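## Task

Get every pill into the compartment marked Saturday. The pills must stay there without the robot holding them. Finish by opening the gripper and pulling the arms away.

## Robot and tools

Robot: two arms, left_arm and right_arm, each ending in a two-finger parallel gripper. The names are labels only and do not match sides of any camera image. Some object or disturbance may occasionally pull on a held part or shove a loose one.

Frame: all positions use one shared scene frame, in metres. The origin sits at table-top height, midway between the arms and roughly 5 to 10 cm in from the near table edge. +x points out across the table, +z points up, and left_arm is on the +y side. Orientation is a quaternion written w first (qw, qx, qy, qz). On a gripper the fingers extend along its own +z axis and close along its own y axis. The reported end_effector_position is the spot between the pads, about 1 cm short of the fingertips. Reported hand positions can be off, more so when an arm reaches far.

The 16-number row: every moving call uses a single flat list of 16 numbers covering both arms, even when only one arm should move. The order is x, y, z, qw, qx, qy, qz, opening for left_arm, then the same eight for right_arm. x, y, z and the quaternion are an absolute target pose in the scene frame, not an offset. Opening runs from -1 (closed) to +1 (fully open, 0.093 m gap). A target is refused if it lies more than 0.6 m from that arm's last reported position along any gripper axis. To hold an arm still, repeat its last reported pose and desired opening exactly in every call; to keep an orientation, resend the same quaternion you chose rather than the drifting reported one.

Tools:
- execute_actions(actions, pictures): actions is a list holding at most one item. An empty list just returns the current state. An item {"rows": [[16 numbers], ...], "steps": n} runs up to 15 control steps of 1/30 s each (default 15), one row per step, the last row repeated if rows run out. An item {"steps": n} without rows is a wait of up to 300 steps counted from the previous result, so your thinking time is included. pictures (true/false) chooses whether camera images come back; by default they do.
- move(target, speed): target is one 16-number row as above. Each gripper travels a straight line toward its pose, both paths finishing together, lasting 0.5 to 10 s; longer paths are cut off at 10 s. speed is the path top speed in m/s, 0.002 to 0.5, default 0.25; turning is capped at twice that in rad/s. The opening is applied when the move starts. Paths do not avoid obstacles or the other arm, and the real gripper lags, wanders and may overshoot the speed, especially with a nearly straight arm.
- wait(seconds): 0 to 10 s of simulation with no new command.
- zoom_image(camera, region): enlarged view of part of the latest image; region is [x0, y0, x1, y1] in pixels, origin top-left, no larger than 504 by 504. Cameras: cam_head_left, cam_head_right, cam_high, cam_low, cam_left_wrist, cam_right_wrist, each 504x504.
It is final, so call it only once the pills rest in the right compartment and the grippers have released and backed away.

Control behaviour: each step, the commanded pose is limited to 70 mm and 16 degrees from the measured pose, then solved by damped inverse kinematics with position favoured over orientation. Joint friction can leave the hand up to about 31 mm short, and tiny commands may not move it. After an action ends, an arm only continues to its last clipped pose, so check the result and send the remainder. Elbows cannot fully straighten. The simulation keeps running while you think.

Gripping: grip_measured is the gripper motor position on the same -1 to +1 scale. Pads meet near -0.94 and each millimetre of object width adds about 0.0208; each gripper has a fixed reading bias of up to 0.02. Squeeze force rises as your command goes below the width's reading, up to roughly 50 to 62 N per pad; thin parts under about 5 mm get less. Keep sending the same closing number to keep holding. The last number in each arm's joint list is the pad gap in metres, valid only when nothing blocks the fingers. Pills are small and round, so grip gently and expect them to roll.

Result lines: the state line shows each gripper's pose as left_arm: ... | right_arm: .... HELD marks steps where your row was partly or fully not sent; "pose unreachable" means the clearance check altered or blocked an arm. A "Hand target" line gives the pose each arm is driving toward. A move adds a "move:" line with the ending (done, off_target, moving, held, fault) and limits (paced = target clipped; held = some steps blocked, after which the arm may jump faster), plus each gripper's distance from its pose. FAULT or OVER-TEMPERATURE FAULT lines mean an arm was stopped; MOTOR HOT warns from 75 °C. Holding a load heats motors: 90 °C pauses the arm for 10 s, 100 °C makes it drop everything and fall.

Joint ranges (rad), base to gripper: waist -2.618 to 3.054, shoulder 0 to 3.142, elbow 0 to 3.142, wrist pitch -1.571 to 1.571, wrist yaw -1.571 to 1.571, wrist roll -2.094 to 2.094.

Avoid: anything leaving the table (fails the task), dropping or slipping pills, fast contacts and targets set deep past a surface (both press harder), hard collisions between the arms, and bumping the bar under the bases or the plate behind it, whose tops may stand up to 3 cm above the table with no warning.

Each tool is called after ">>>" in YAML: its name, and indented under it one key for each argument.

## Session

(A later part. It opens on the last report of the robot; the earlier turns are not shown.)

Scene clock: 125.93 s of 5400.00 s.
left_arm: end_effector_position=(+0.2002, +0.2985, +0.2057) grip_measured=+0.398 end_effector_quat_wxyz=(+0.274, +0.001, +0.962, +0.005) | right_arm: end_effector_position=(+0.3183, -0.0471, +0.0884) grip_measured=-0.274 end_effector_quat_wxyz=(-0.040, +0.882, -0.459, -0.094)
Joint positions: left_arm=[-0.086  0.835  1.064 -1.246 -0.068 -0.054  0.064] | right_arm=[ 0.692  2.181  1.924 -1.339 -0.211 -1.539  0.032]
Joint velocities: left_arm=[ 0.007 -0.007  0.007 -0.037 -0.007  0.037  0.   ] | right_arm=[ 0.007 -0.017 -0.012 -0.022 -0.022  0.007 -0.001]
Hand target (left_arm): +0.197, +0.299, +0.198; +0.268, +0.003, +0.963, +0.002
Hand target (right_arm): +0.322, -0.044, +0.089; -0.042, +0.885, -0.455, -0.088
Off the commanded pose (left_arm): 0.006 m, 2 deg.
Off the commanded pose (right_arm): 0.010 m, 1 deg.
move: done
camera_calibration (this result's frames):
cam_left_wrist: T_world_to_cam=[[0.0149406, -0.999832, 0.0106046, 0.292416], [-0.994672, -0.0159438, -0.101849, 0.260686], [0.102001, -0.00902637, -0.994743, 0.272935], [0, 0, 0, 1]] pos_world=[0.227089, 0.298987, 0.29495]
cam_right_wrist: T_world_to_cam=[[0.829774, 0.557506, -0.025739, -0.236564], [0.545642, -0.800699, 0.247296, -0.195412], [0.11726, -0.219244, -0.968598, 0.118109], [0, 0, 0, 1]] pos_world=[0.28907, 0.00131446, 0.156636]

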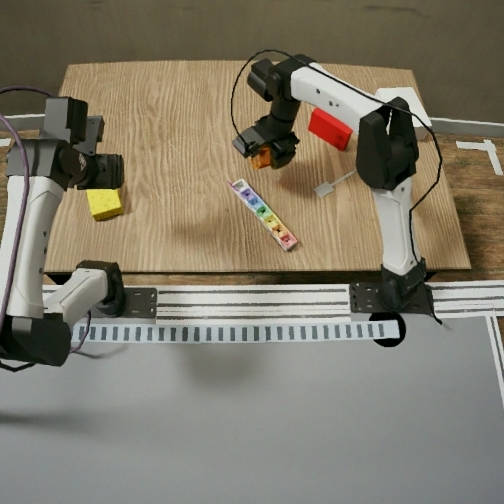

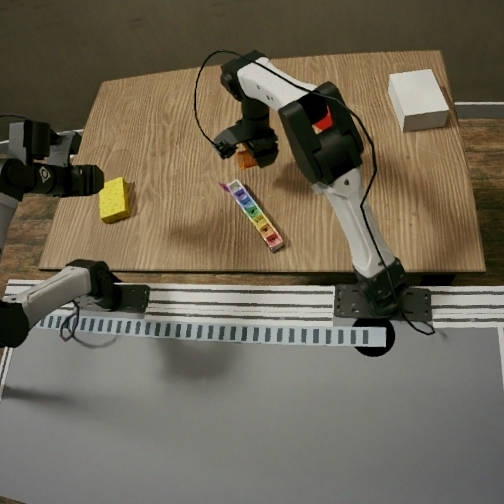

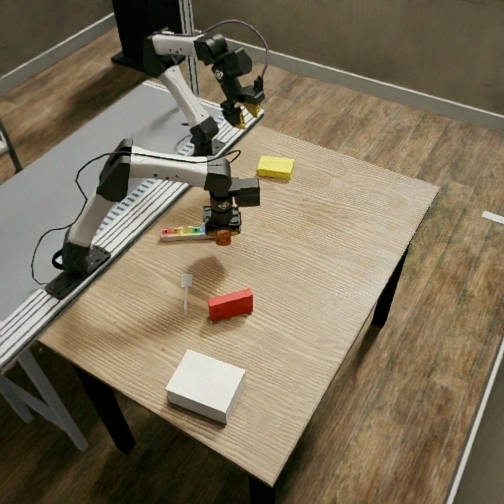

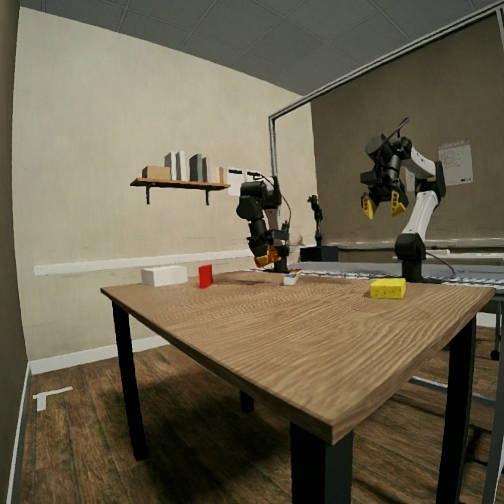

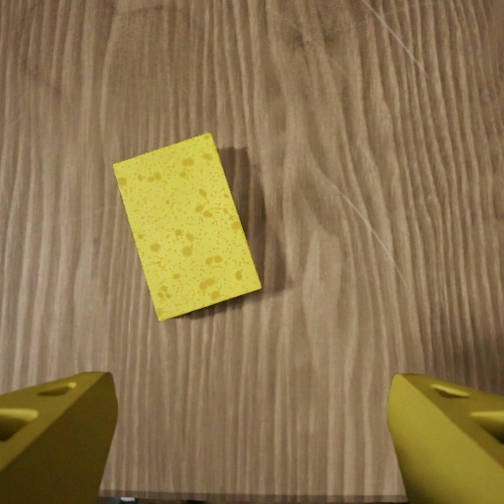

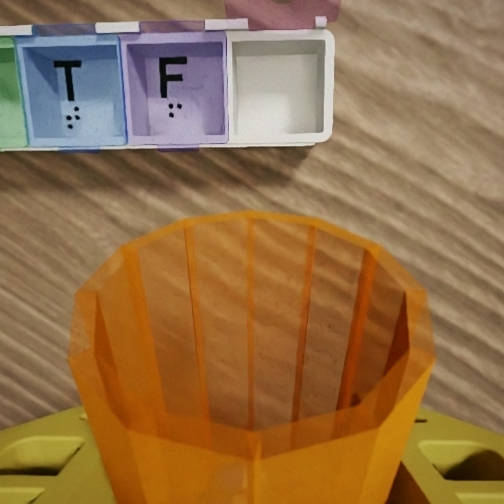

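>>> move:
  target: [0.2,0.3,0.2,0.26,0,0.966,0,0.4,0.315,-0.018,0.048,0,-0.891,0.454,0,-0.32]
  speed: 0.04

>>> zoom_image:
  camera: "cam_low"
  region: [250,240,320,295]

Scene clock: 129.47 s of 5400.00 s.
left_arm: end_effector_position=(+0.2002, +0.2997, +0.2056) grip_measured=+0.398 end_effector_quat_wxyz=(+0.274, -0.002, +0.962, +0.002) | right_arm: end_effector_position=(+0.3161, -0.0179, +0.0577) grip_measured=-0.274 end_effector_quat_wxyz=(-0.009, +0.892, -0.453, -0.002)
Joint positions: left_arm=[-0.068  0.835  1.064 -1.246 -0.054 -0.046  0.064] | right_arm=[ 0.822  2.247  1.924 -1.247 -0.019 -1.427  0.032]
Joint velocities: left_arm=[-0.022 -0.002  0.002  0.022  0.081 -0.051 -0.001] | right_arm=[-0.007 -0.012 -0.007 -0.007 -0.051  0.022  0.001]
Hand target (left_arm): +0.200, +0.300, +0.200; +0.260, -0.000, +0.966, -0.000
Hand target (right_arm): +0.315, -0.018, +0.048; -0.001, +0.891, -0.454, +0.001
Off the commanded pose (left_arm): 0.006 m, 2 deg.
Off the commanded pose (right_arm): 0.010 m, 1 deg.
move: done
camera_calibration (this result's frames):
cam_left_wrist: T_world_to_cam=[[0.0185229, -0.99967, 0.0178, 0.291364], [-0.99472, -0.0202227, -0.100615, 0.261705], [0.100941, -0.0158423, -0.994766, 0.275065], [0, 0, 0, 1]] pos_world=[0.22716, 0.300918, 0.29477]
cam_right_wrist: T_world_to_cam=[[0.820417, 0.571704, 0.0084448, -0.250552], [0.514185, -0.744173, 0.426403, -0.16257], [0.250061, -0.345486, -0.904494, 0.0470377], [0, 0, 0, 1]] pos_world=[0.277386, 0.0385124, 0.113981]

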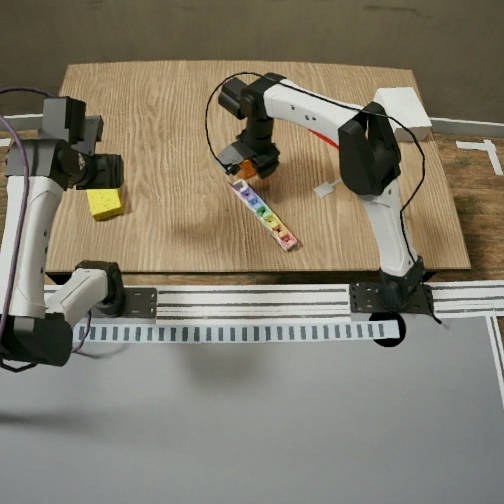

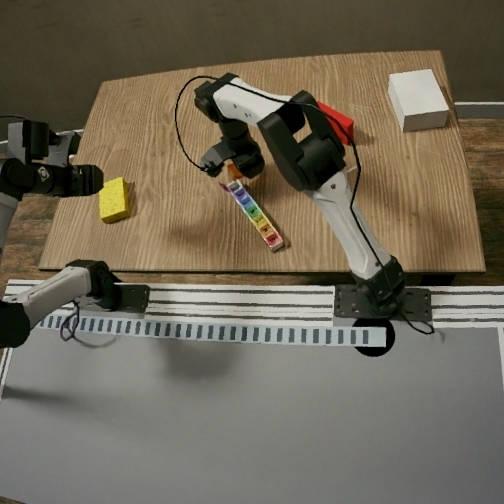

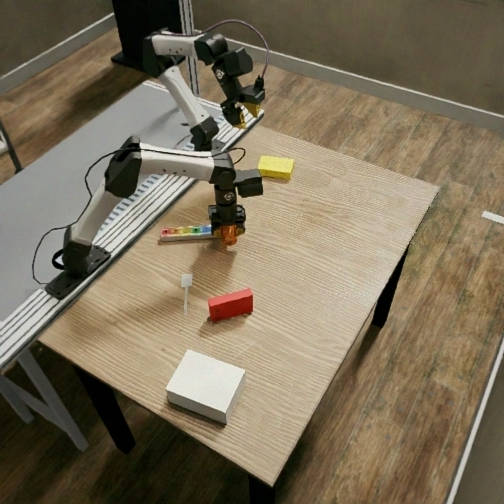

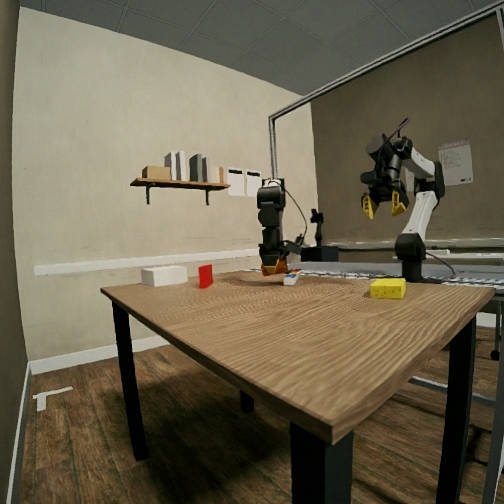

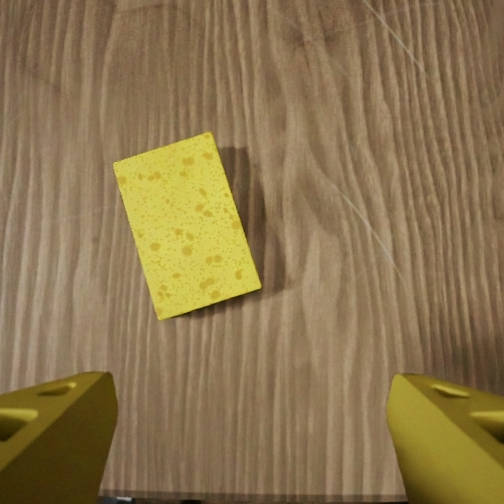

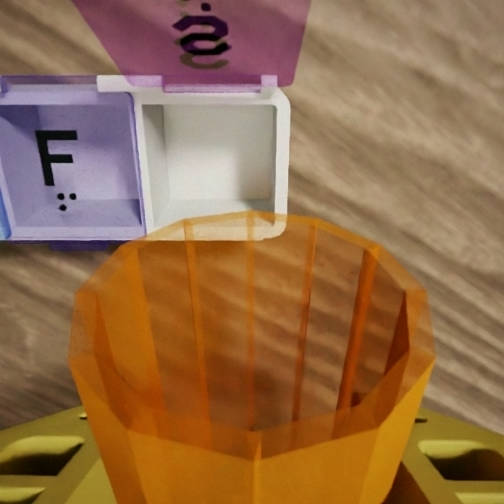

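Region (250, 240, 320, 295) of cam_low's 504x504 image, scaled by 7.200, with more detail than that image has; it fills the top 396 rows of this view, and the rest is white.

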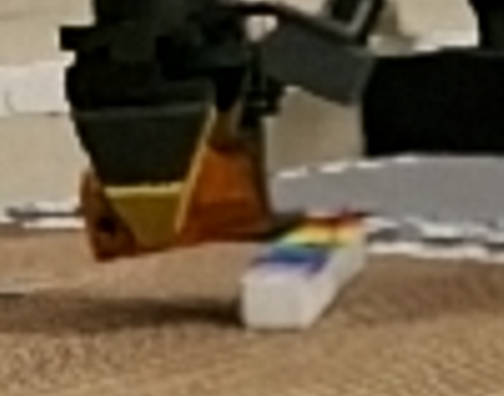

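>>> move:
  target: [0.2,0.3,0.2,0.26,0,0.966,0,0.4,0.308,-0.021,0.05,-0.032,-0.889,0.453,-0.062,-0.32]
  speed: 0.03

>>> zoom_image:
  camera: "cam_low"
  region: [250,240,320,295]

Scene clock: 132.67 s of 5400.00 s.
left_arm: end_effector_position=(+0.2002, +0.2995, +0.2056) grip_measured=+0.398 end_effector_quat_wxyz=(+0.274, -0.001, +0.962, +0.001) | right_arm: end_effector_position=(+0.3124, -0.0176, +0.0587) grip_measured=-0.274 end_effector_quat_wxyz=(+0.015, +0.889, -0.454, +0.061)
Joint positions: left_arm=[-0.068  0.835  1.064 -1.246 -0.053 -0.045  0.064] | right_arm=[ 0.881  2.247  1.924 -1.258  0.116 -1.366  0.032]
Joint velocities: left_arm=[-0.002 -0.002 -0.027 -0.007  0.037 -0.007 -0.001] | right_arm=[ 0.007  0.017 -0.007 -0.095  0.037  0.066  0.   ]
Hand target (left_arm): +0.200, +0.300, +0.200; +0.260, -0.000, +0.966, -0.000
Hand target (right_arm): +0.308, -0.021, +0.050; +0.031, +0.889, -0.453, +0.063
Off the commanded pose (left_arm): 0.006 m, 2 deg.
Off the commanded pose (right_arm): 0.010 m, 2 deg.
move: done
camera_calibration (this result's frames):
cam_left_wrist: T_world_to_cam=[[0.017474, -0.999684, 0.0180454, 0.2914], [-0.994744, -0.0192031, -0.100574, 0.261388], [0.100889, -0.0161931, -0.994766, 0.275175], [0, 0, 0, 1]] pos_world=[0.22716, 0.300783, 0.294766]
cam_right_wrist: T_world_to_cam=[[0.821461, 0.569667, 0.0260854, -0.249066], [0.466738, -0.697911, 0.543209, -0.152177], [0.327654, -0.43405, -0.839192, 0.0193434], [0, 0, 0, 1]] pos_world=[0.269286, 0.0440749, 0.105393]

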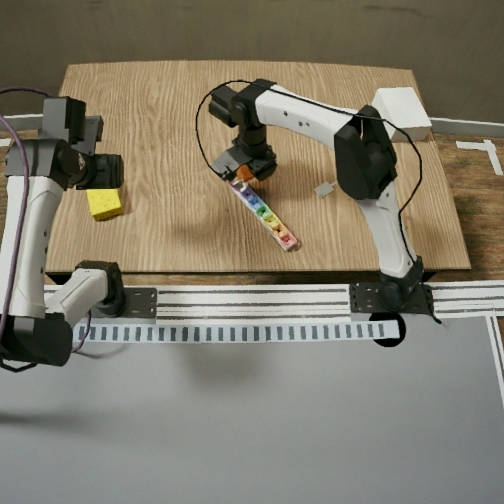

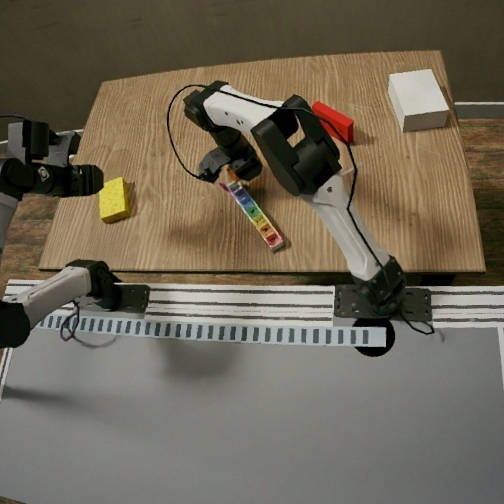

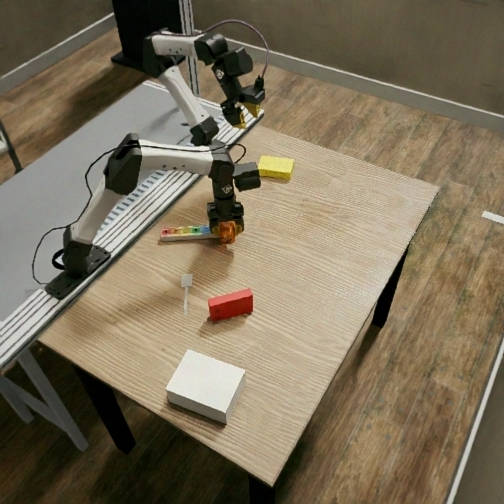

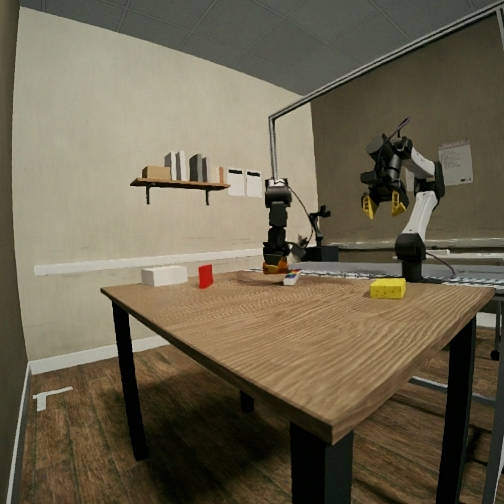

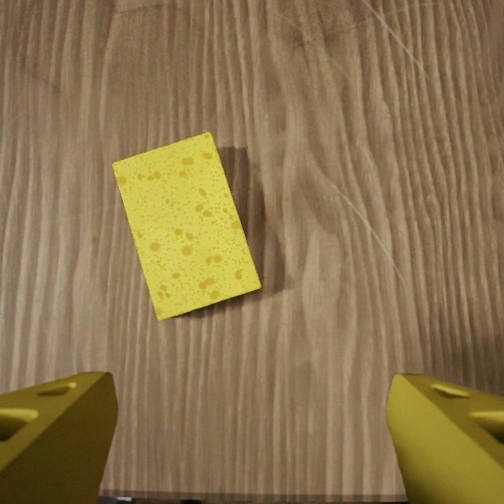

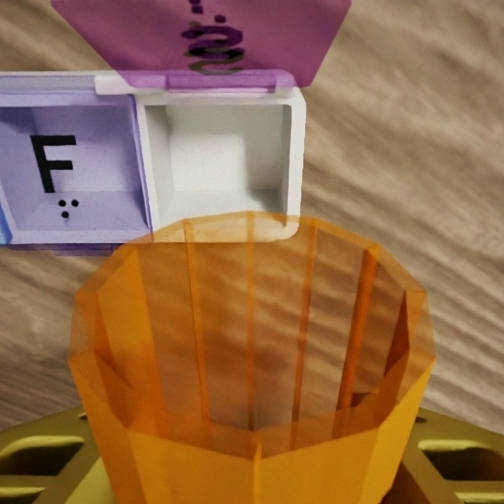

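Region (250, 240, 320, 295) of cam_low's 504x504 image, scaled by 7.200, with more detail than that image has; it fills the top 396 rows of this view, and the rest is white.

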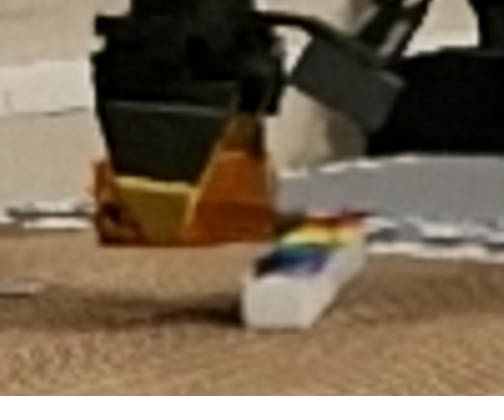

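>>> move:
  target: [0.2,0.3,0.2,0.26,0,0.966,0,0.4,0.307,-0.021,0.057,-0.063,-0.882,0.45,-0.124,-0.32]
  speed: 0.02

>>> zoom_image:
  camera: "cam_low"
  region: [250,240,320,295]

Scene clock: 137.17 s of 5400.00 s.
left_arm: end_effector_position=(+0.2002, +0.2995, +0.2056) grip_measured=+0.398 end_effector_quat_wxyz=(+0.274, -0.001, +0.962, +0.001) | right_arm: end_effector_position=(+0.3049, -0.0256, +0.0565) grip_measured=-0.274 end_effector_quat_wxyz=(+0.064, +0.883, -0.450, +0.118)
Joint positions: left_arm=[-0.068  0.835  1.064 -1.246 -0.053 -0.045  0.064] | right_arm=[ 0.933  2.278  1.949 -1.331  0.248 -1.304  0.032]
Joint velocities: left_arm=[-0.002 -0.027  0.002 -0.066  0.066  0.11  -0.   ] | right_arm=[ 0.007 -0.007  0.007  0.037 -0.051 -0.007 -0.   ]
Hand target (left_arm): +0.200, +0.300, +0.200; +0.260, -0.000, +0.966, -0.000
Hand target (right_arm): +0.307, -0.021, +0.057; +0.062, +0.882, -0.450, +0.125
Off the commanded pose (left_arm): 0.006 m, 2 deg.
Off the commanded pose (right_arm): 0.005 m, 1 deg.
move: done
camera_calibration (this result's frames):
cam_left_wrist: T_world_to_cam=[[0.017474, -0.999684, 0.0180454, 0.2914], [-0.994744, -0.0192031, -0.100574, 0.261388], [0.100889, -0.0161931, -0.994766, 0.275175], [0, 0, 0, 1]] pos_world=[0.22716, 0.300783, 0.294766]
cam_right_wrist: T_world_to_cam=[[0.823052, 0.567933, -0.00617733, -0.23701], [0.429279, -0.614919, 0.661509, -0.146117], [0.371894, -0.547108, -0.749912, -0.00491189], [0, 0, 0, 1]] pos_world=[0.259624, 0.0420686, 0.0915102]

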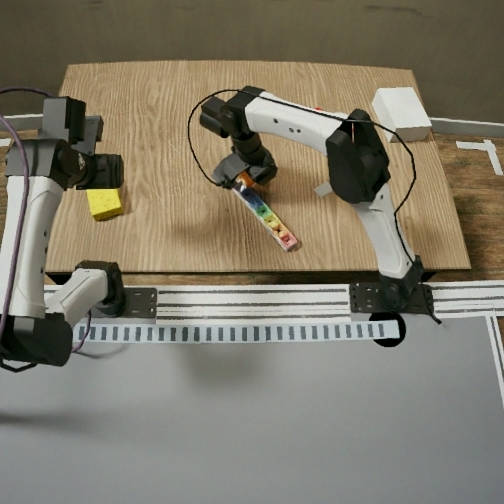

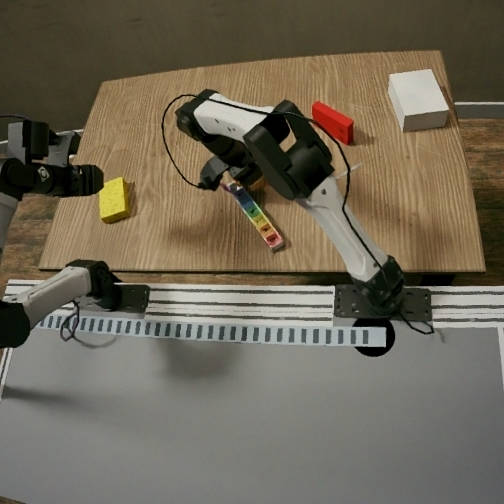

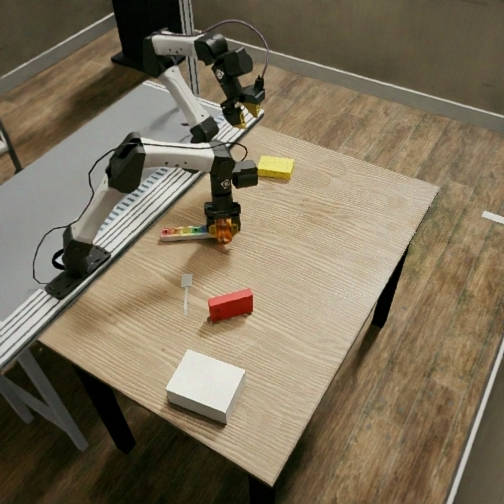

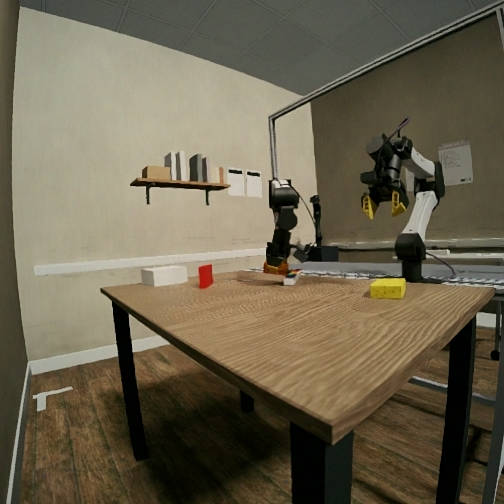

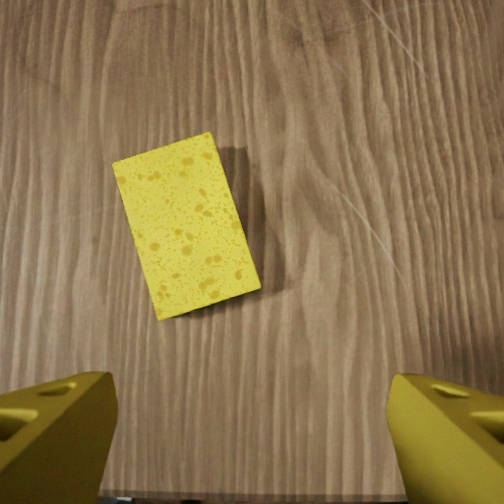

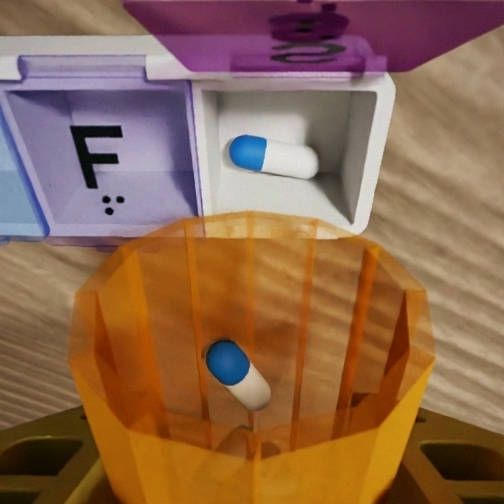

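Region (250, 240, 320, 295) of cam_low's 504x504 image, scaled by 7.200, with more detail than that image has; it fills the top 396 rows of this view, and the rest is white.

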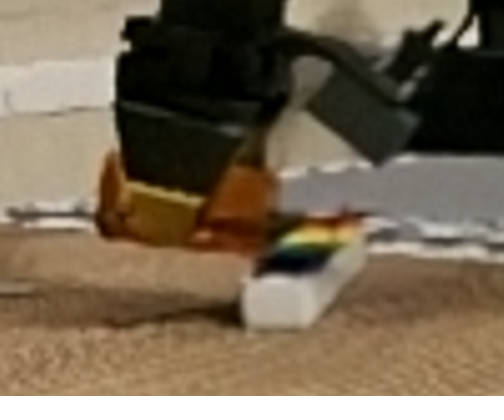

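>>> move:
  target: [0.2,0.3,0.2,0.26,0,0.966,0,0.4,0.309,-0.014,0.06,-0.079,-0.877,0.447,-0.155,-0.32]
  speed: 0.015

Scene clock: 140.50 s of 5400.00 s.
left_arm: end_effector_position=(+0.2002, +0.2995, +0.2056) grip_measured=+0.398 end_effector_quat_wxyz=(+0.274, -0.001, +0.962, +0.001) | right_arm: end_effector_position=(+0.3069, -0.0180, +0.0593) grip_measured=-0.274 end_effector_quat_wxyz=(+0.080, +0.878, -0.447, +0.149)
Joint positions: left_arm=[-0.068  0.835  1.064 -1.246 -0.053 -0.045  0.064] | right_arm=[ 0.965  2.34   2.05  -1.402  0.312 -1.267  0.032]
Joint velocities: left_arm=[ 0.012  0.002 -0.007 -0.066  0.022 -0.037  0.001] | right_arm=[-0.007  0.007 -0.002 -0.037 -0.022  0.066  0.001]
Hand target (left_arm): +0.200, +0.300, +0.200; +0.260, -0.000, +0.966, -0.000
Hand target (right_arm): +0.309, -0.014, +0.060; +0.078, +0.877, -0.447, +0.155
Off the commanded pose (left_arm): 0.006 m, 2 deg.
Off the commanded pose (right_arm): 0.005 m, 1 deg.
move: done
camera_calibration (this result's frames):
cam_left_wrist: T_world_to_cam=[[0.017474, -0.999684, 0.0180454, 0.2914], [-0.994744, -0.0192031, -0.100574, 0.261388], [0.100889, -0.0161931, -0.994766, 0.275175], [0, 0, 0, 1]] pos_world=[0.22716, 0.300783, 0.294766]
cam_right_wrist: T_world_to_cam=[[0.82266, 0.568501, -0.00609475, -0.242814], [0.402475, -0.574771, 0.712497, -0.13826], [0.401552, -0.588596, -0.701648, -0.0120646], [0, 0, 0, 1]] pos_world=[0.260244, 0.0514711, 0.0885648]

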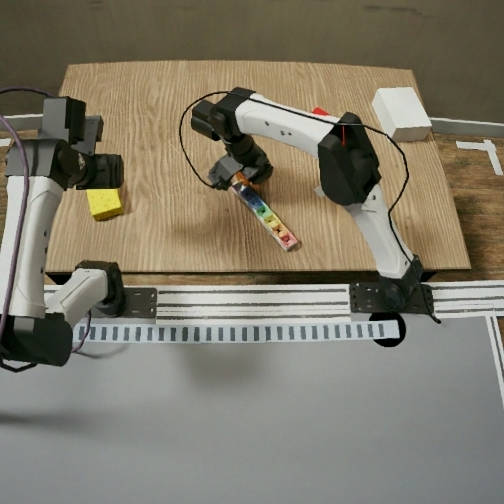

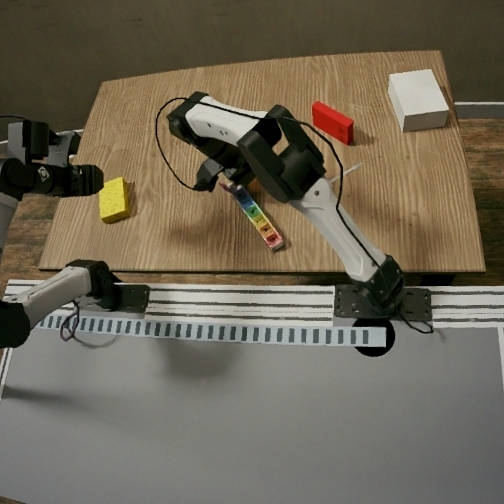

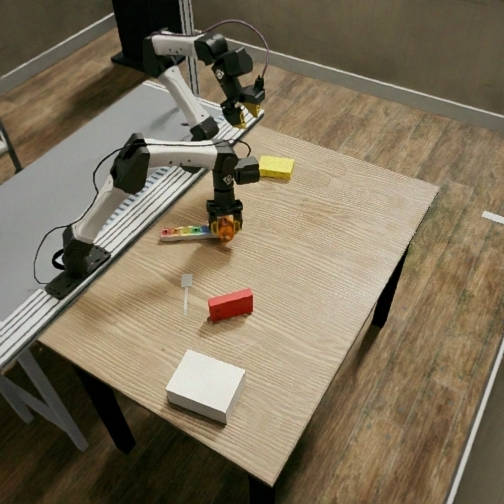

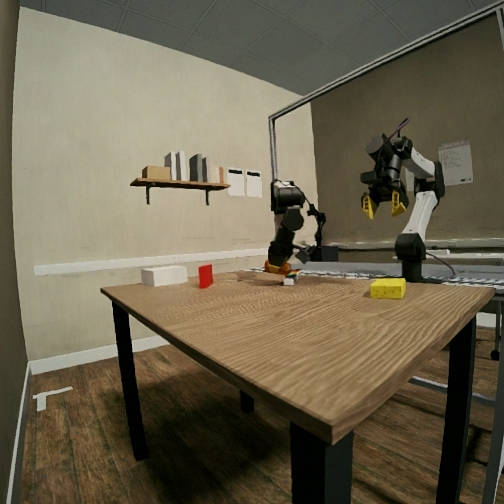

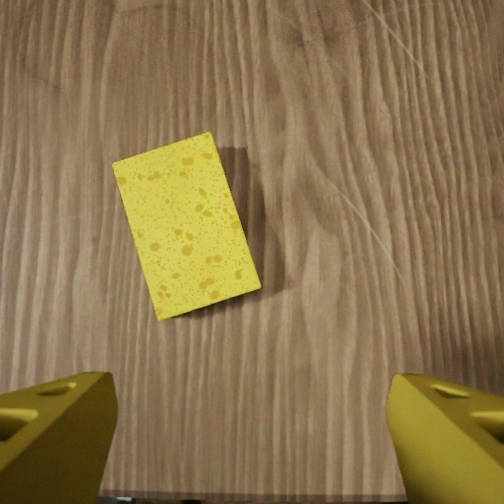

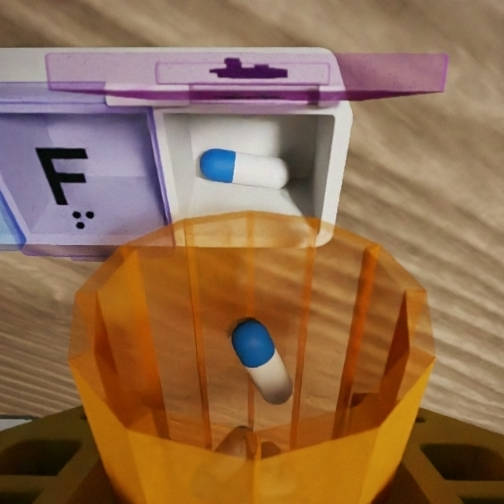

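Good. θ=206.

>>> move:
  target: [0.2,0.3,0.2,0.26,0,0.966,0,0.4,0.308,-0.013,0.063,-0.102,-0.868,0.442,-0.2,-0.32]
  speed: 0.015

Scene clock: 144.80 s of 5400.00 s.
left_arm: end_effector_position=(+0.2002, +0.2995, +0.2056) grip_measured=+0.398 end_effector_quat_wxyz=(+0.274, -0.001, +0.962, +0.001) | right_arm: end_effector_position=(+0.3063, -0.0171, +0.0623) grip_measured=-0.274 end_effector_quat_wxyz=(+0.104, +0.869, -0.442, +0.194)
Joint positions: left_arm=[-0.068  0.835  1.064 -1.246 -0.053 -0.045  0.064] | right_arm=[ 1.001  2.387  2.116 -1.471  0.404 -1.216  0.032]
Joint velocities: left_arm=[-0.002 -0.002 -0.022  0.066  0.037 -0.066 -0.001] | right_arm=[-0.007  0.007  0.012 -0.037  0.095  0.051 -0.001]
Hand target (left_arm): +0.200, +0.300, +0.200; +0.260, -0.000, +0.966, -0.000
Hand target (right_arm): +0.308, -0.013, +0.063; +0.101, +0.868, -0.442, +0.201
Off the commanded pose (left_arm): 0.006 m, 2 deg.
Off the commanded pose (right_arm): 0.004 m, 1 deg.
move: done
camera_calibration (this result's frames):
cam_left_wrist: T_world_to_cam=[[0.017474, -0.999684, 0.0180454, 0.2914], [-0.994744, -0.0192031, -0.100574, 0.261388], [0.100889, -0.0161931, -0.994766, 0.275175], [0, 0, 0, 1]] pos_world=[0.22716, 0.300783, 0.294766]
cam_right_wrist: T_world_to_cam=[[0.822451, 0.568816, -0.0046576, -0.242891], [0.358169, -0.51148, 0.781091, -0.12929], [0.441915, -0.644078, -0.624399, -0.0273761], [0, 0, 0, 1]] pos_world=[0.258172, 0.0543989, 0.0827627]

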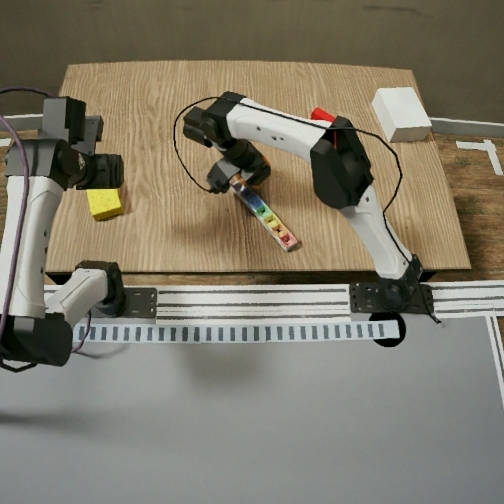

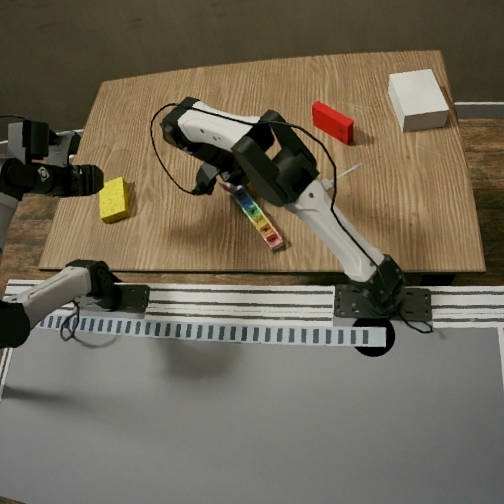

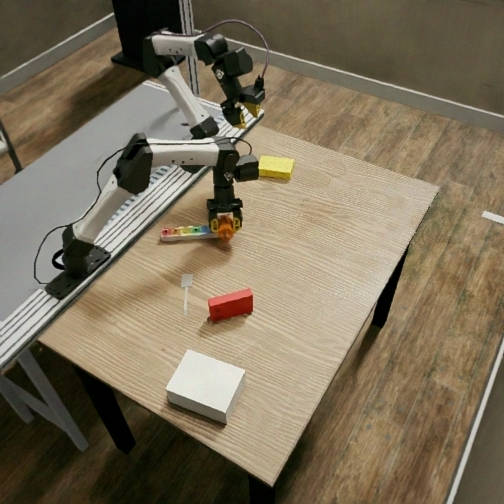

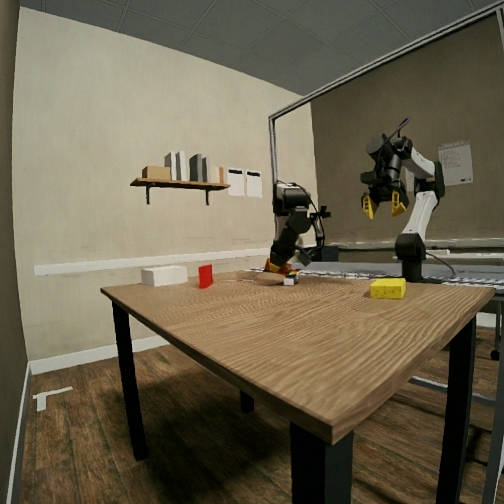

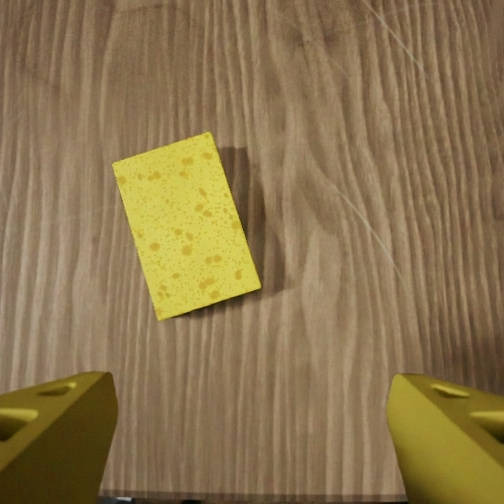

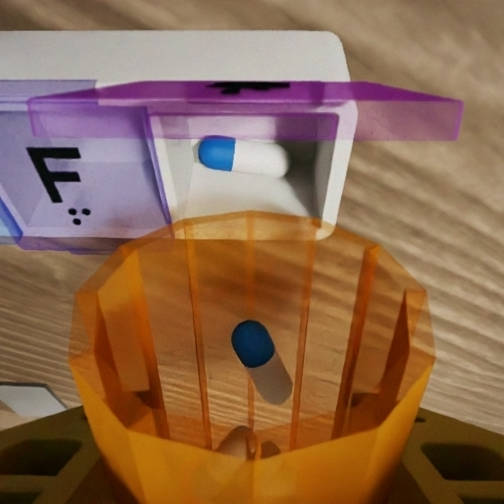

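θ=212.

>>> move:
  target: [0.2,0.3,0.2,0.26,0,0.966,0,0.4,0.306,-0.0105,0.067,-0.125,-0.856,0.436,-0.246,-0.32]
  speed: 0.012

>>> zoom_image:
  camera: "cam_low"
  region: [250,240,320,295]

Scene clock: 152.10 s of 5400.00 s.
left_arm: end_effector_position=(+0.2002, +0.2995, +0.2056) grip_measured=+0.398 end_effector_quat_wxyz=(+0.274, -0.001, +0.962, +0.001) | right_arm: end_effector_position=(+0.3046, -0.0143, +0.0663) grip_measured=-0.274 end_effector_quat_wxyz=(+0.127, +0.858, -0.437, +0.240)
Joint positions: left_arm=[-0.068  0.835  1.064 -1.246 -0.053 -0.045  0.064] | right_arm=[ 1.041  2.45   2.208 -1.562  0.495 -1.153  0.032]
Joint velocities: left_arm=[ 0.017 -0.002 -0.017 -0.007  0.007 -0.022  0.001] | right_arm=[ 0.007 -0.002  0.002 -0.037 -0.081  0.066 -0.   ]
Hand target (left_arm): +0.200, +0.300, +0.200; +0.260, -0.000, +0.966, -0.000
Hand target (right_arm): +0.306, -0.010, +0.067; +0.124, +0.857, -0.436, +0.247
Off the commanded pose (left_arm): 0.006 m, 2 deg.
Off the commanded pose (right_arm): 0.004 m, 1 deg.
move: done
camera_calibration (this result's frames):
cam_left_wrist: T_world_to_cam=[[0.017474, -0.999684, 0.0180454, 0.2914], [-0.994744, -0.0192031, -0.100574, 0.261388], [0.100889, -0.0161931, -0.994766, 0.275175], [0, 0, 0, 1]] pos_world=[0.22716, 0.300783, 0.294766]
cam_right_wrist: T_world_to_cam=[[0.822697, 0.568478, -0.00153196, -0.243362], [0.306878, -0.441839, 0.842974, -0.117857], [0.478535, -0.693982, -0.537953, -0.0399229], [0, 0, 0, 1]] pos_world=[0.255485, 0.0585664, 0.0775011]

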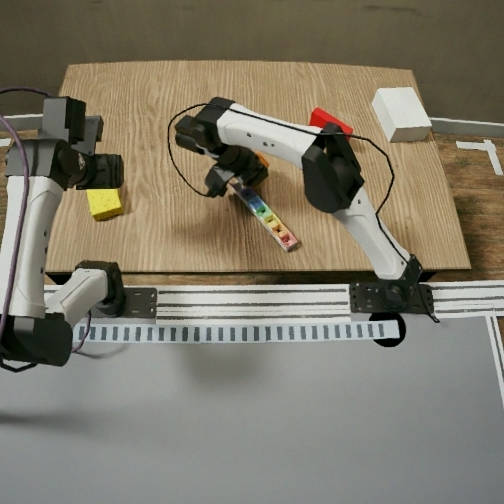

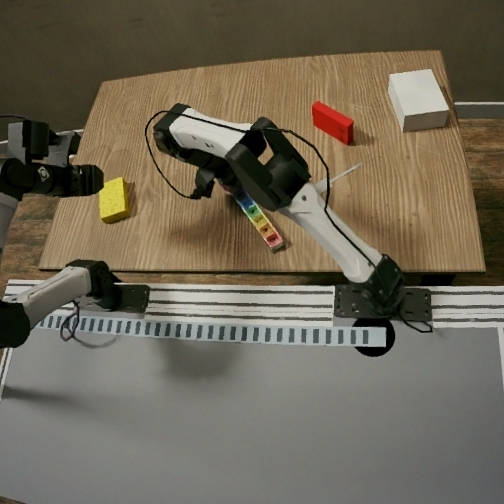

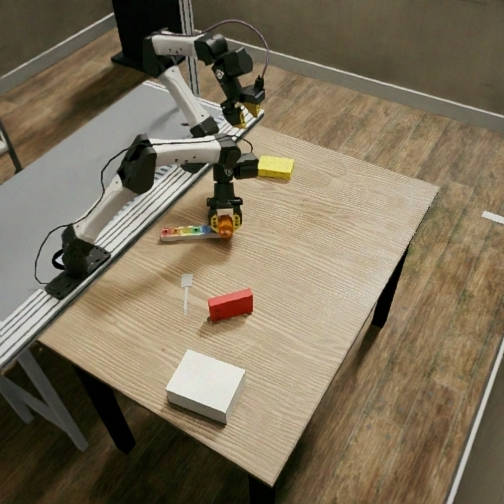

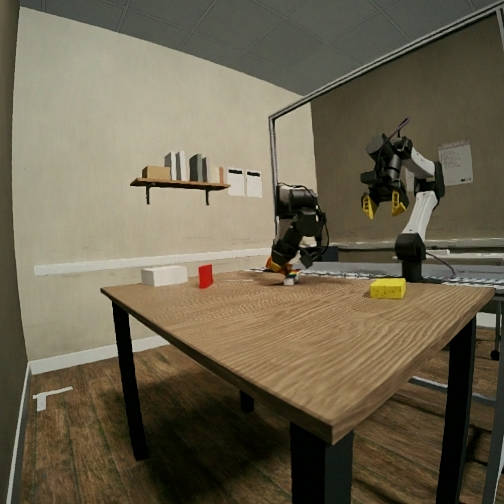

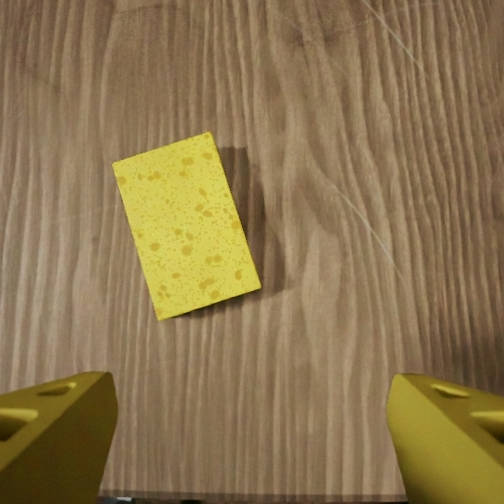

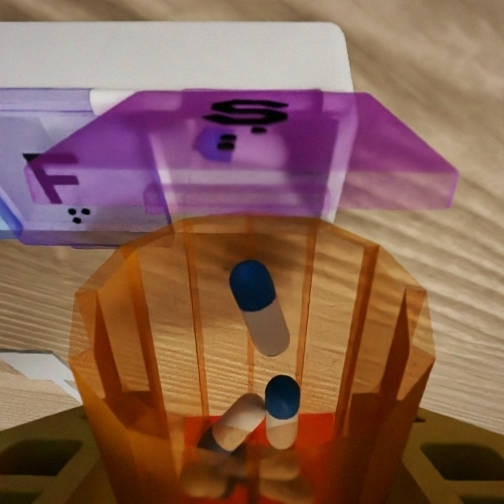

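Region (250, 240, 320, 295) of cam_low's 504x504 image, scaled by 7.200, with more detail than that image has; it fills the top 396 rows of this view, and the rest is white.

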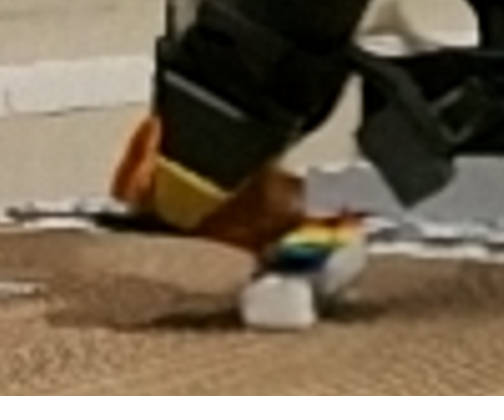

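>>> move:
  target: [0.2,0.3,0.2,0.26,0,0.966,0,0.4,0.304,-0.012,0.069,-0.077,-0.858,0.413,-0.298,-0.32]
  speed: 0.012

Scene clock: 159.50 s of 5400.00 s.
left_arm: end_effector_position=(+0.2002, +0.2995, +0.2056) grip_measured=+0.398 end_effector_quat_wxyz=(+0.274, -0.001, +0.962, +0.001) | right_arm: end_effector_position=(+0.3053, -0.0123, +0.0618) grip_measured=-0.274 end_effector_quat_wxyz=(+0.085, +0.857, -0.417, +0.291)
Joint positions: left_arm=[-0.068  0.835  1.064 -1.246 -0.053 -0.045  0.064] | right_arm=[ 1.074  2.34   1.977 -1.352  0.59  -1.171  0.032]
Joint velocities: left_arm=[-0.012 -0.002 -0.012  0.022 -0.022 -0.022  0.   ] | right_arm=[-0.007 -0.012 -0.017  0.007 -0.007 -0.007 -0.   ]
Hand target (left_arm): +0.200, +0.300, +0.200; +0.260, -0.000, +0.966, -0.000
Hand target (right_arm): +0.304, -0.012, +0.068; +0.077, +0.858, -0.413, +0.297
Off the commanded pose (left_arm): 0.006 m, 2 deg.
Off the commanded pose (right_arm): 0.007 m, 1 deg.
move: done
camera_calibration (this result's frames):
cam_left_wrist: T_world_to_cam=[[0.017474, -0.999684, 0.0180454, 0.2914], [-0.994744, -0.0192031, -0.100574, 0.261388], [0.100889, -0.0161931, -0.994766, 0.275175], [0, 0, 0, 1]] pos_world=[0.22716, 0.300783, 0.294766]
cam_right_wrist: T_world_to_cam=[[0.776637, 0.621202, 0.104607, -0.236845], [0.234473, -0.439183, 0.86726, -0.0927642], [0.584686, -0.649019, -0.486741, -0.0763439], [0, 0, 0, 1]] pos_world=[0.25033, 0.0568393, 0.0680665]

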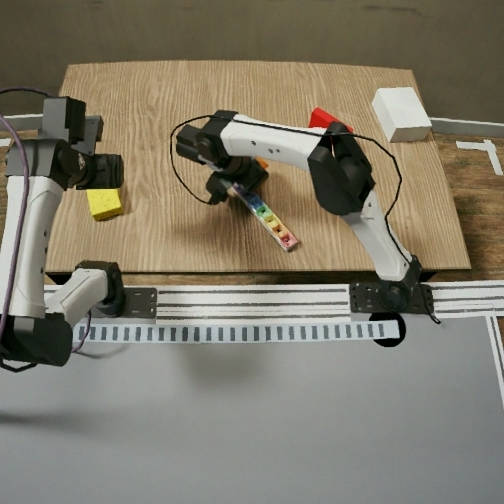

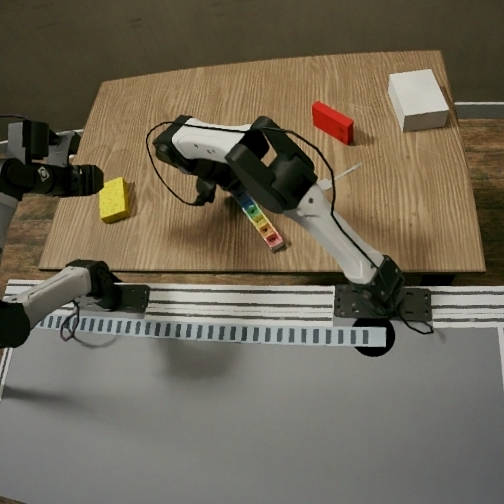

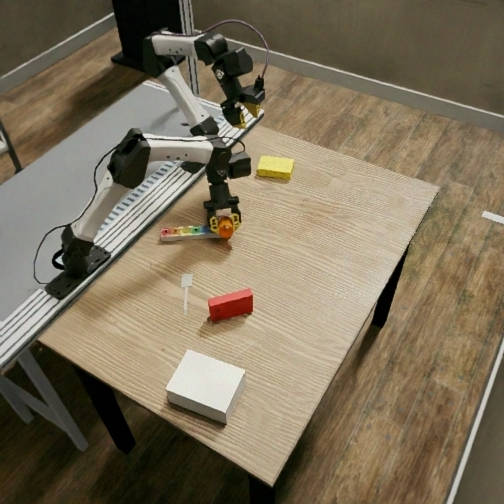

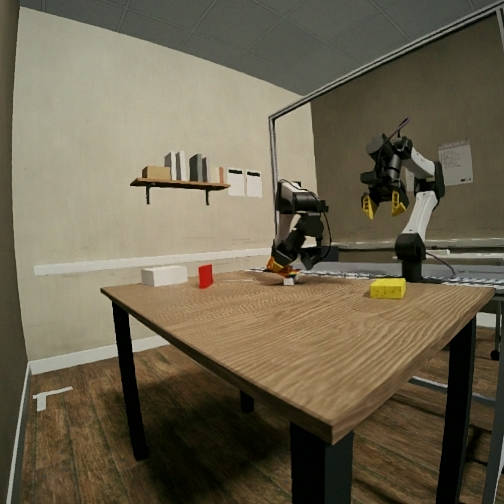

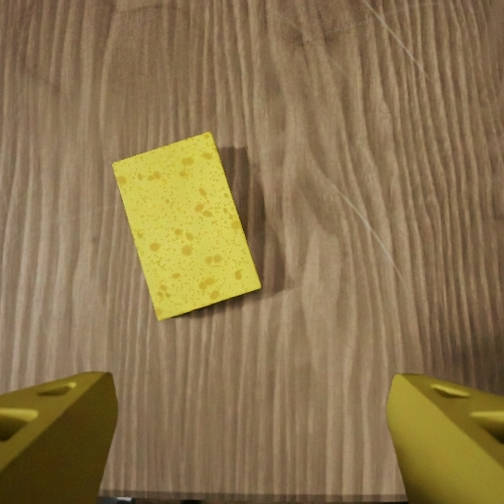

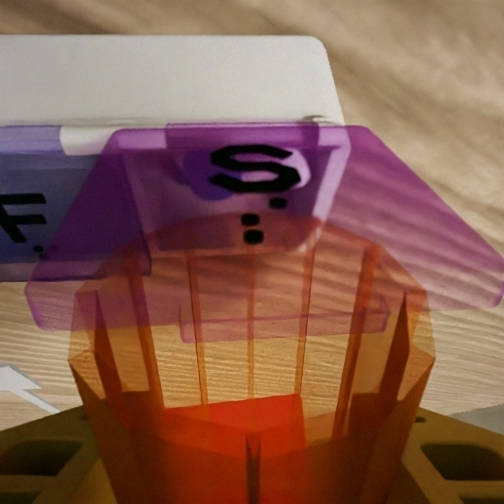

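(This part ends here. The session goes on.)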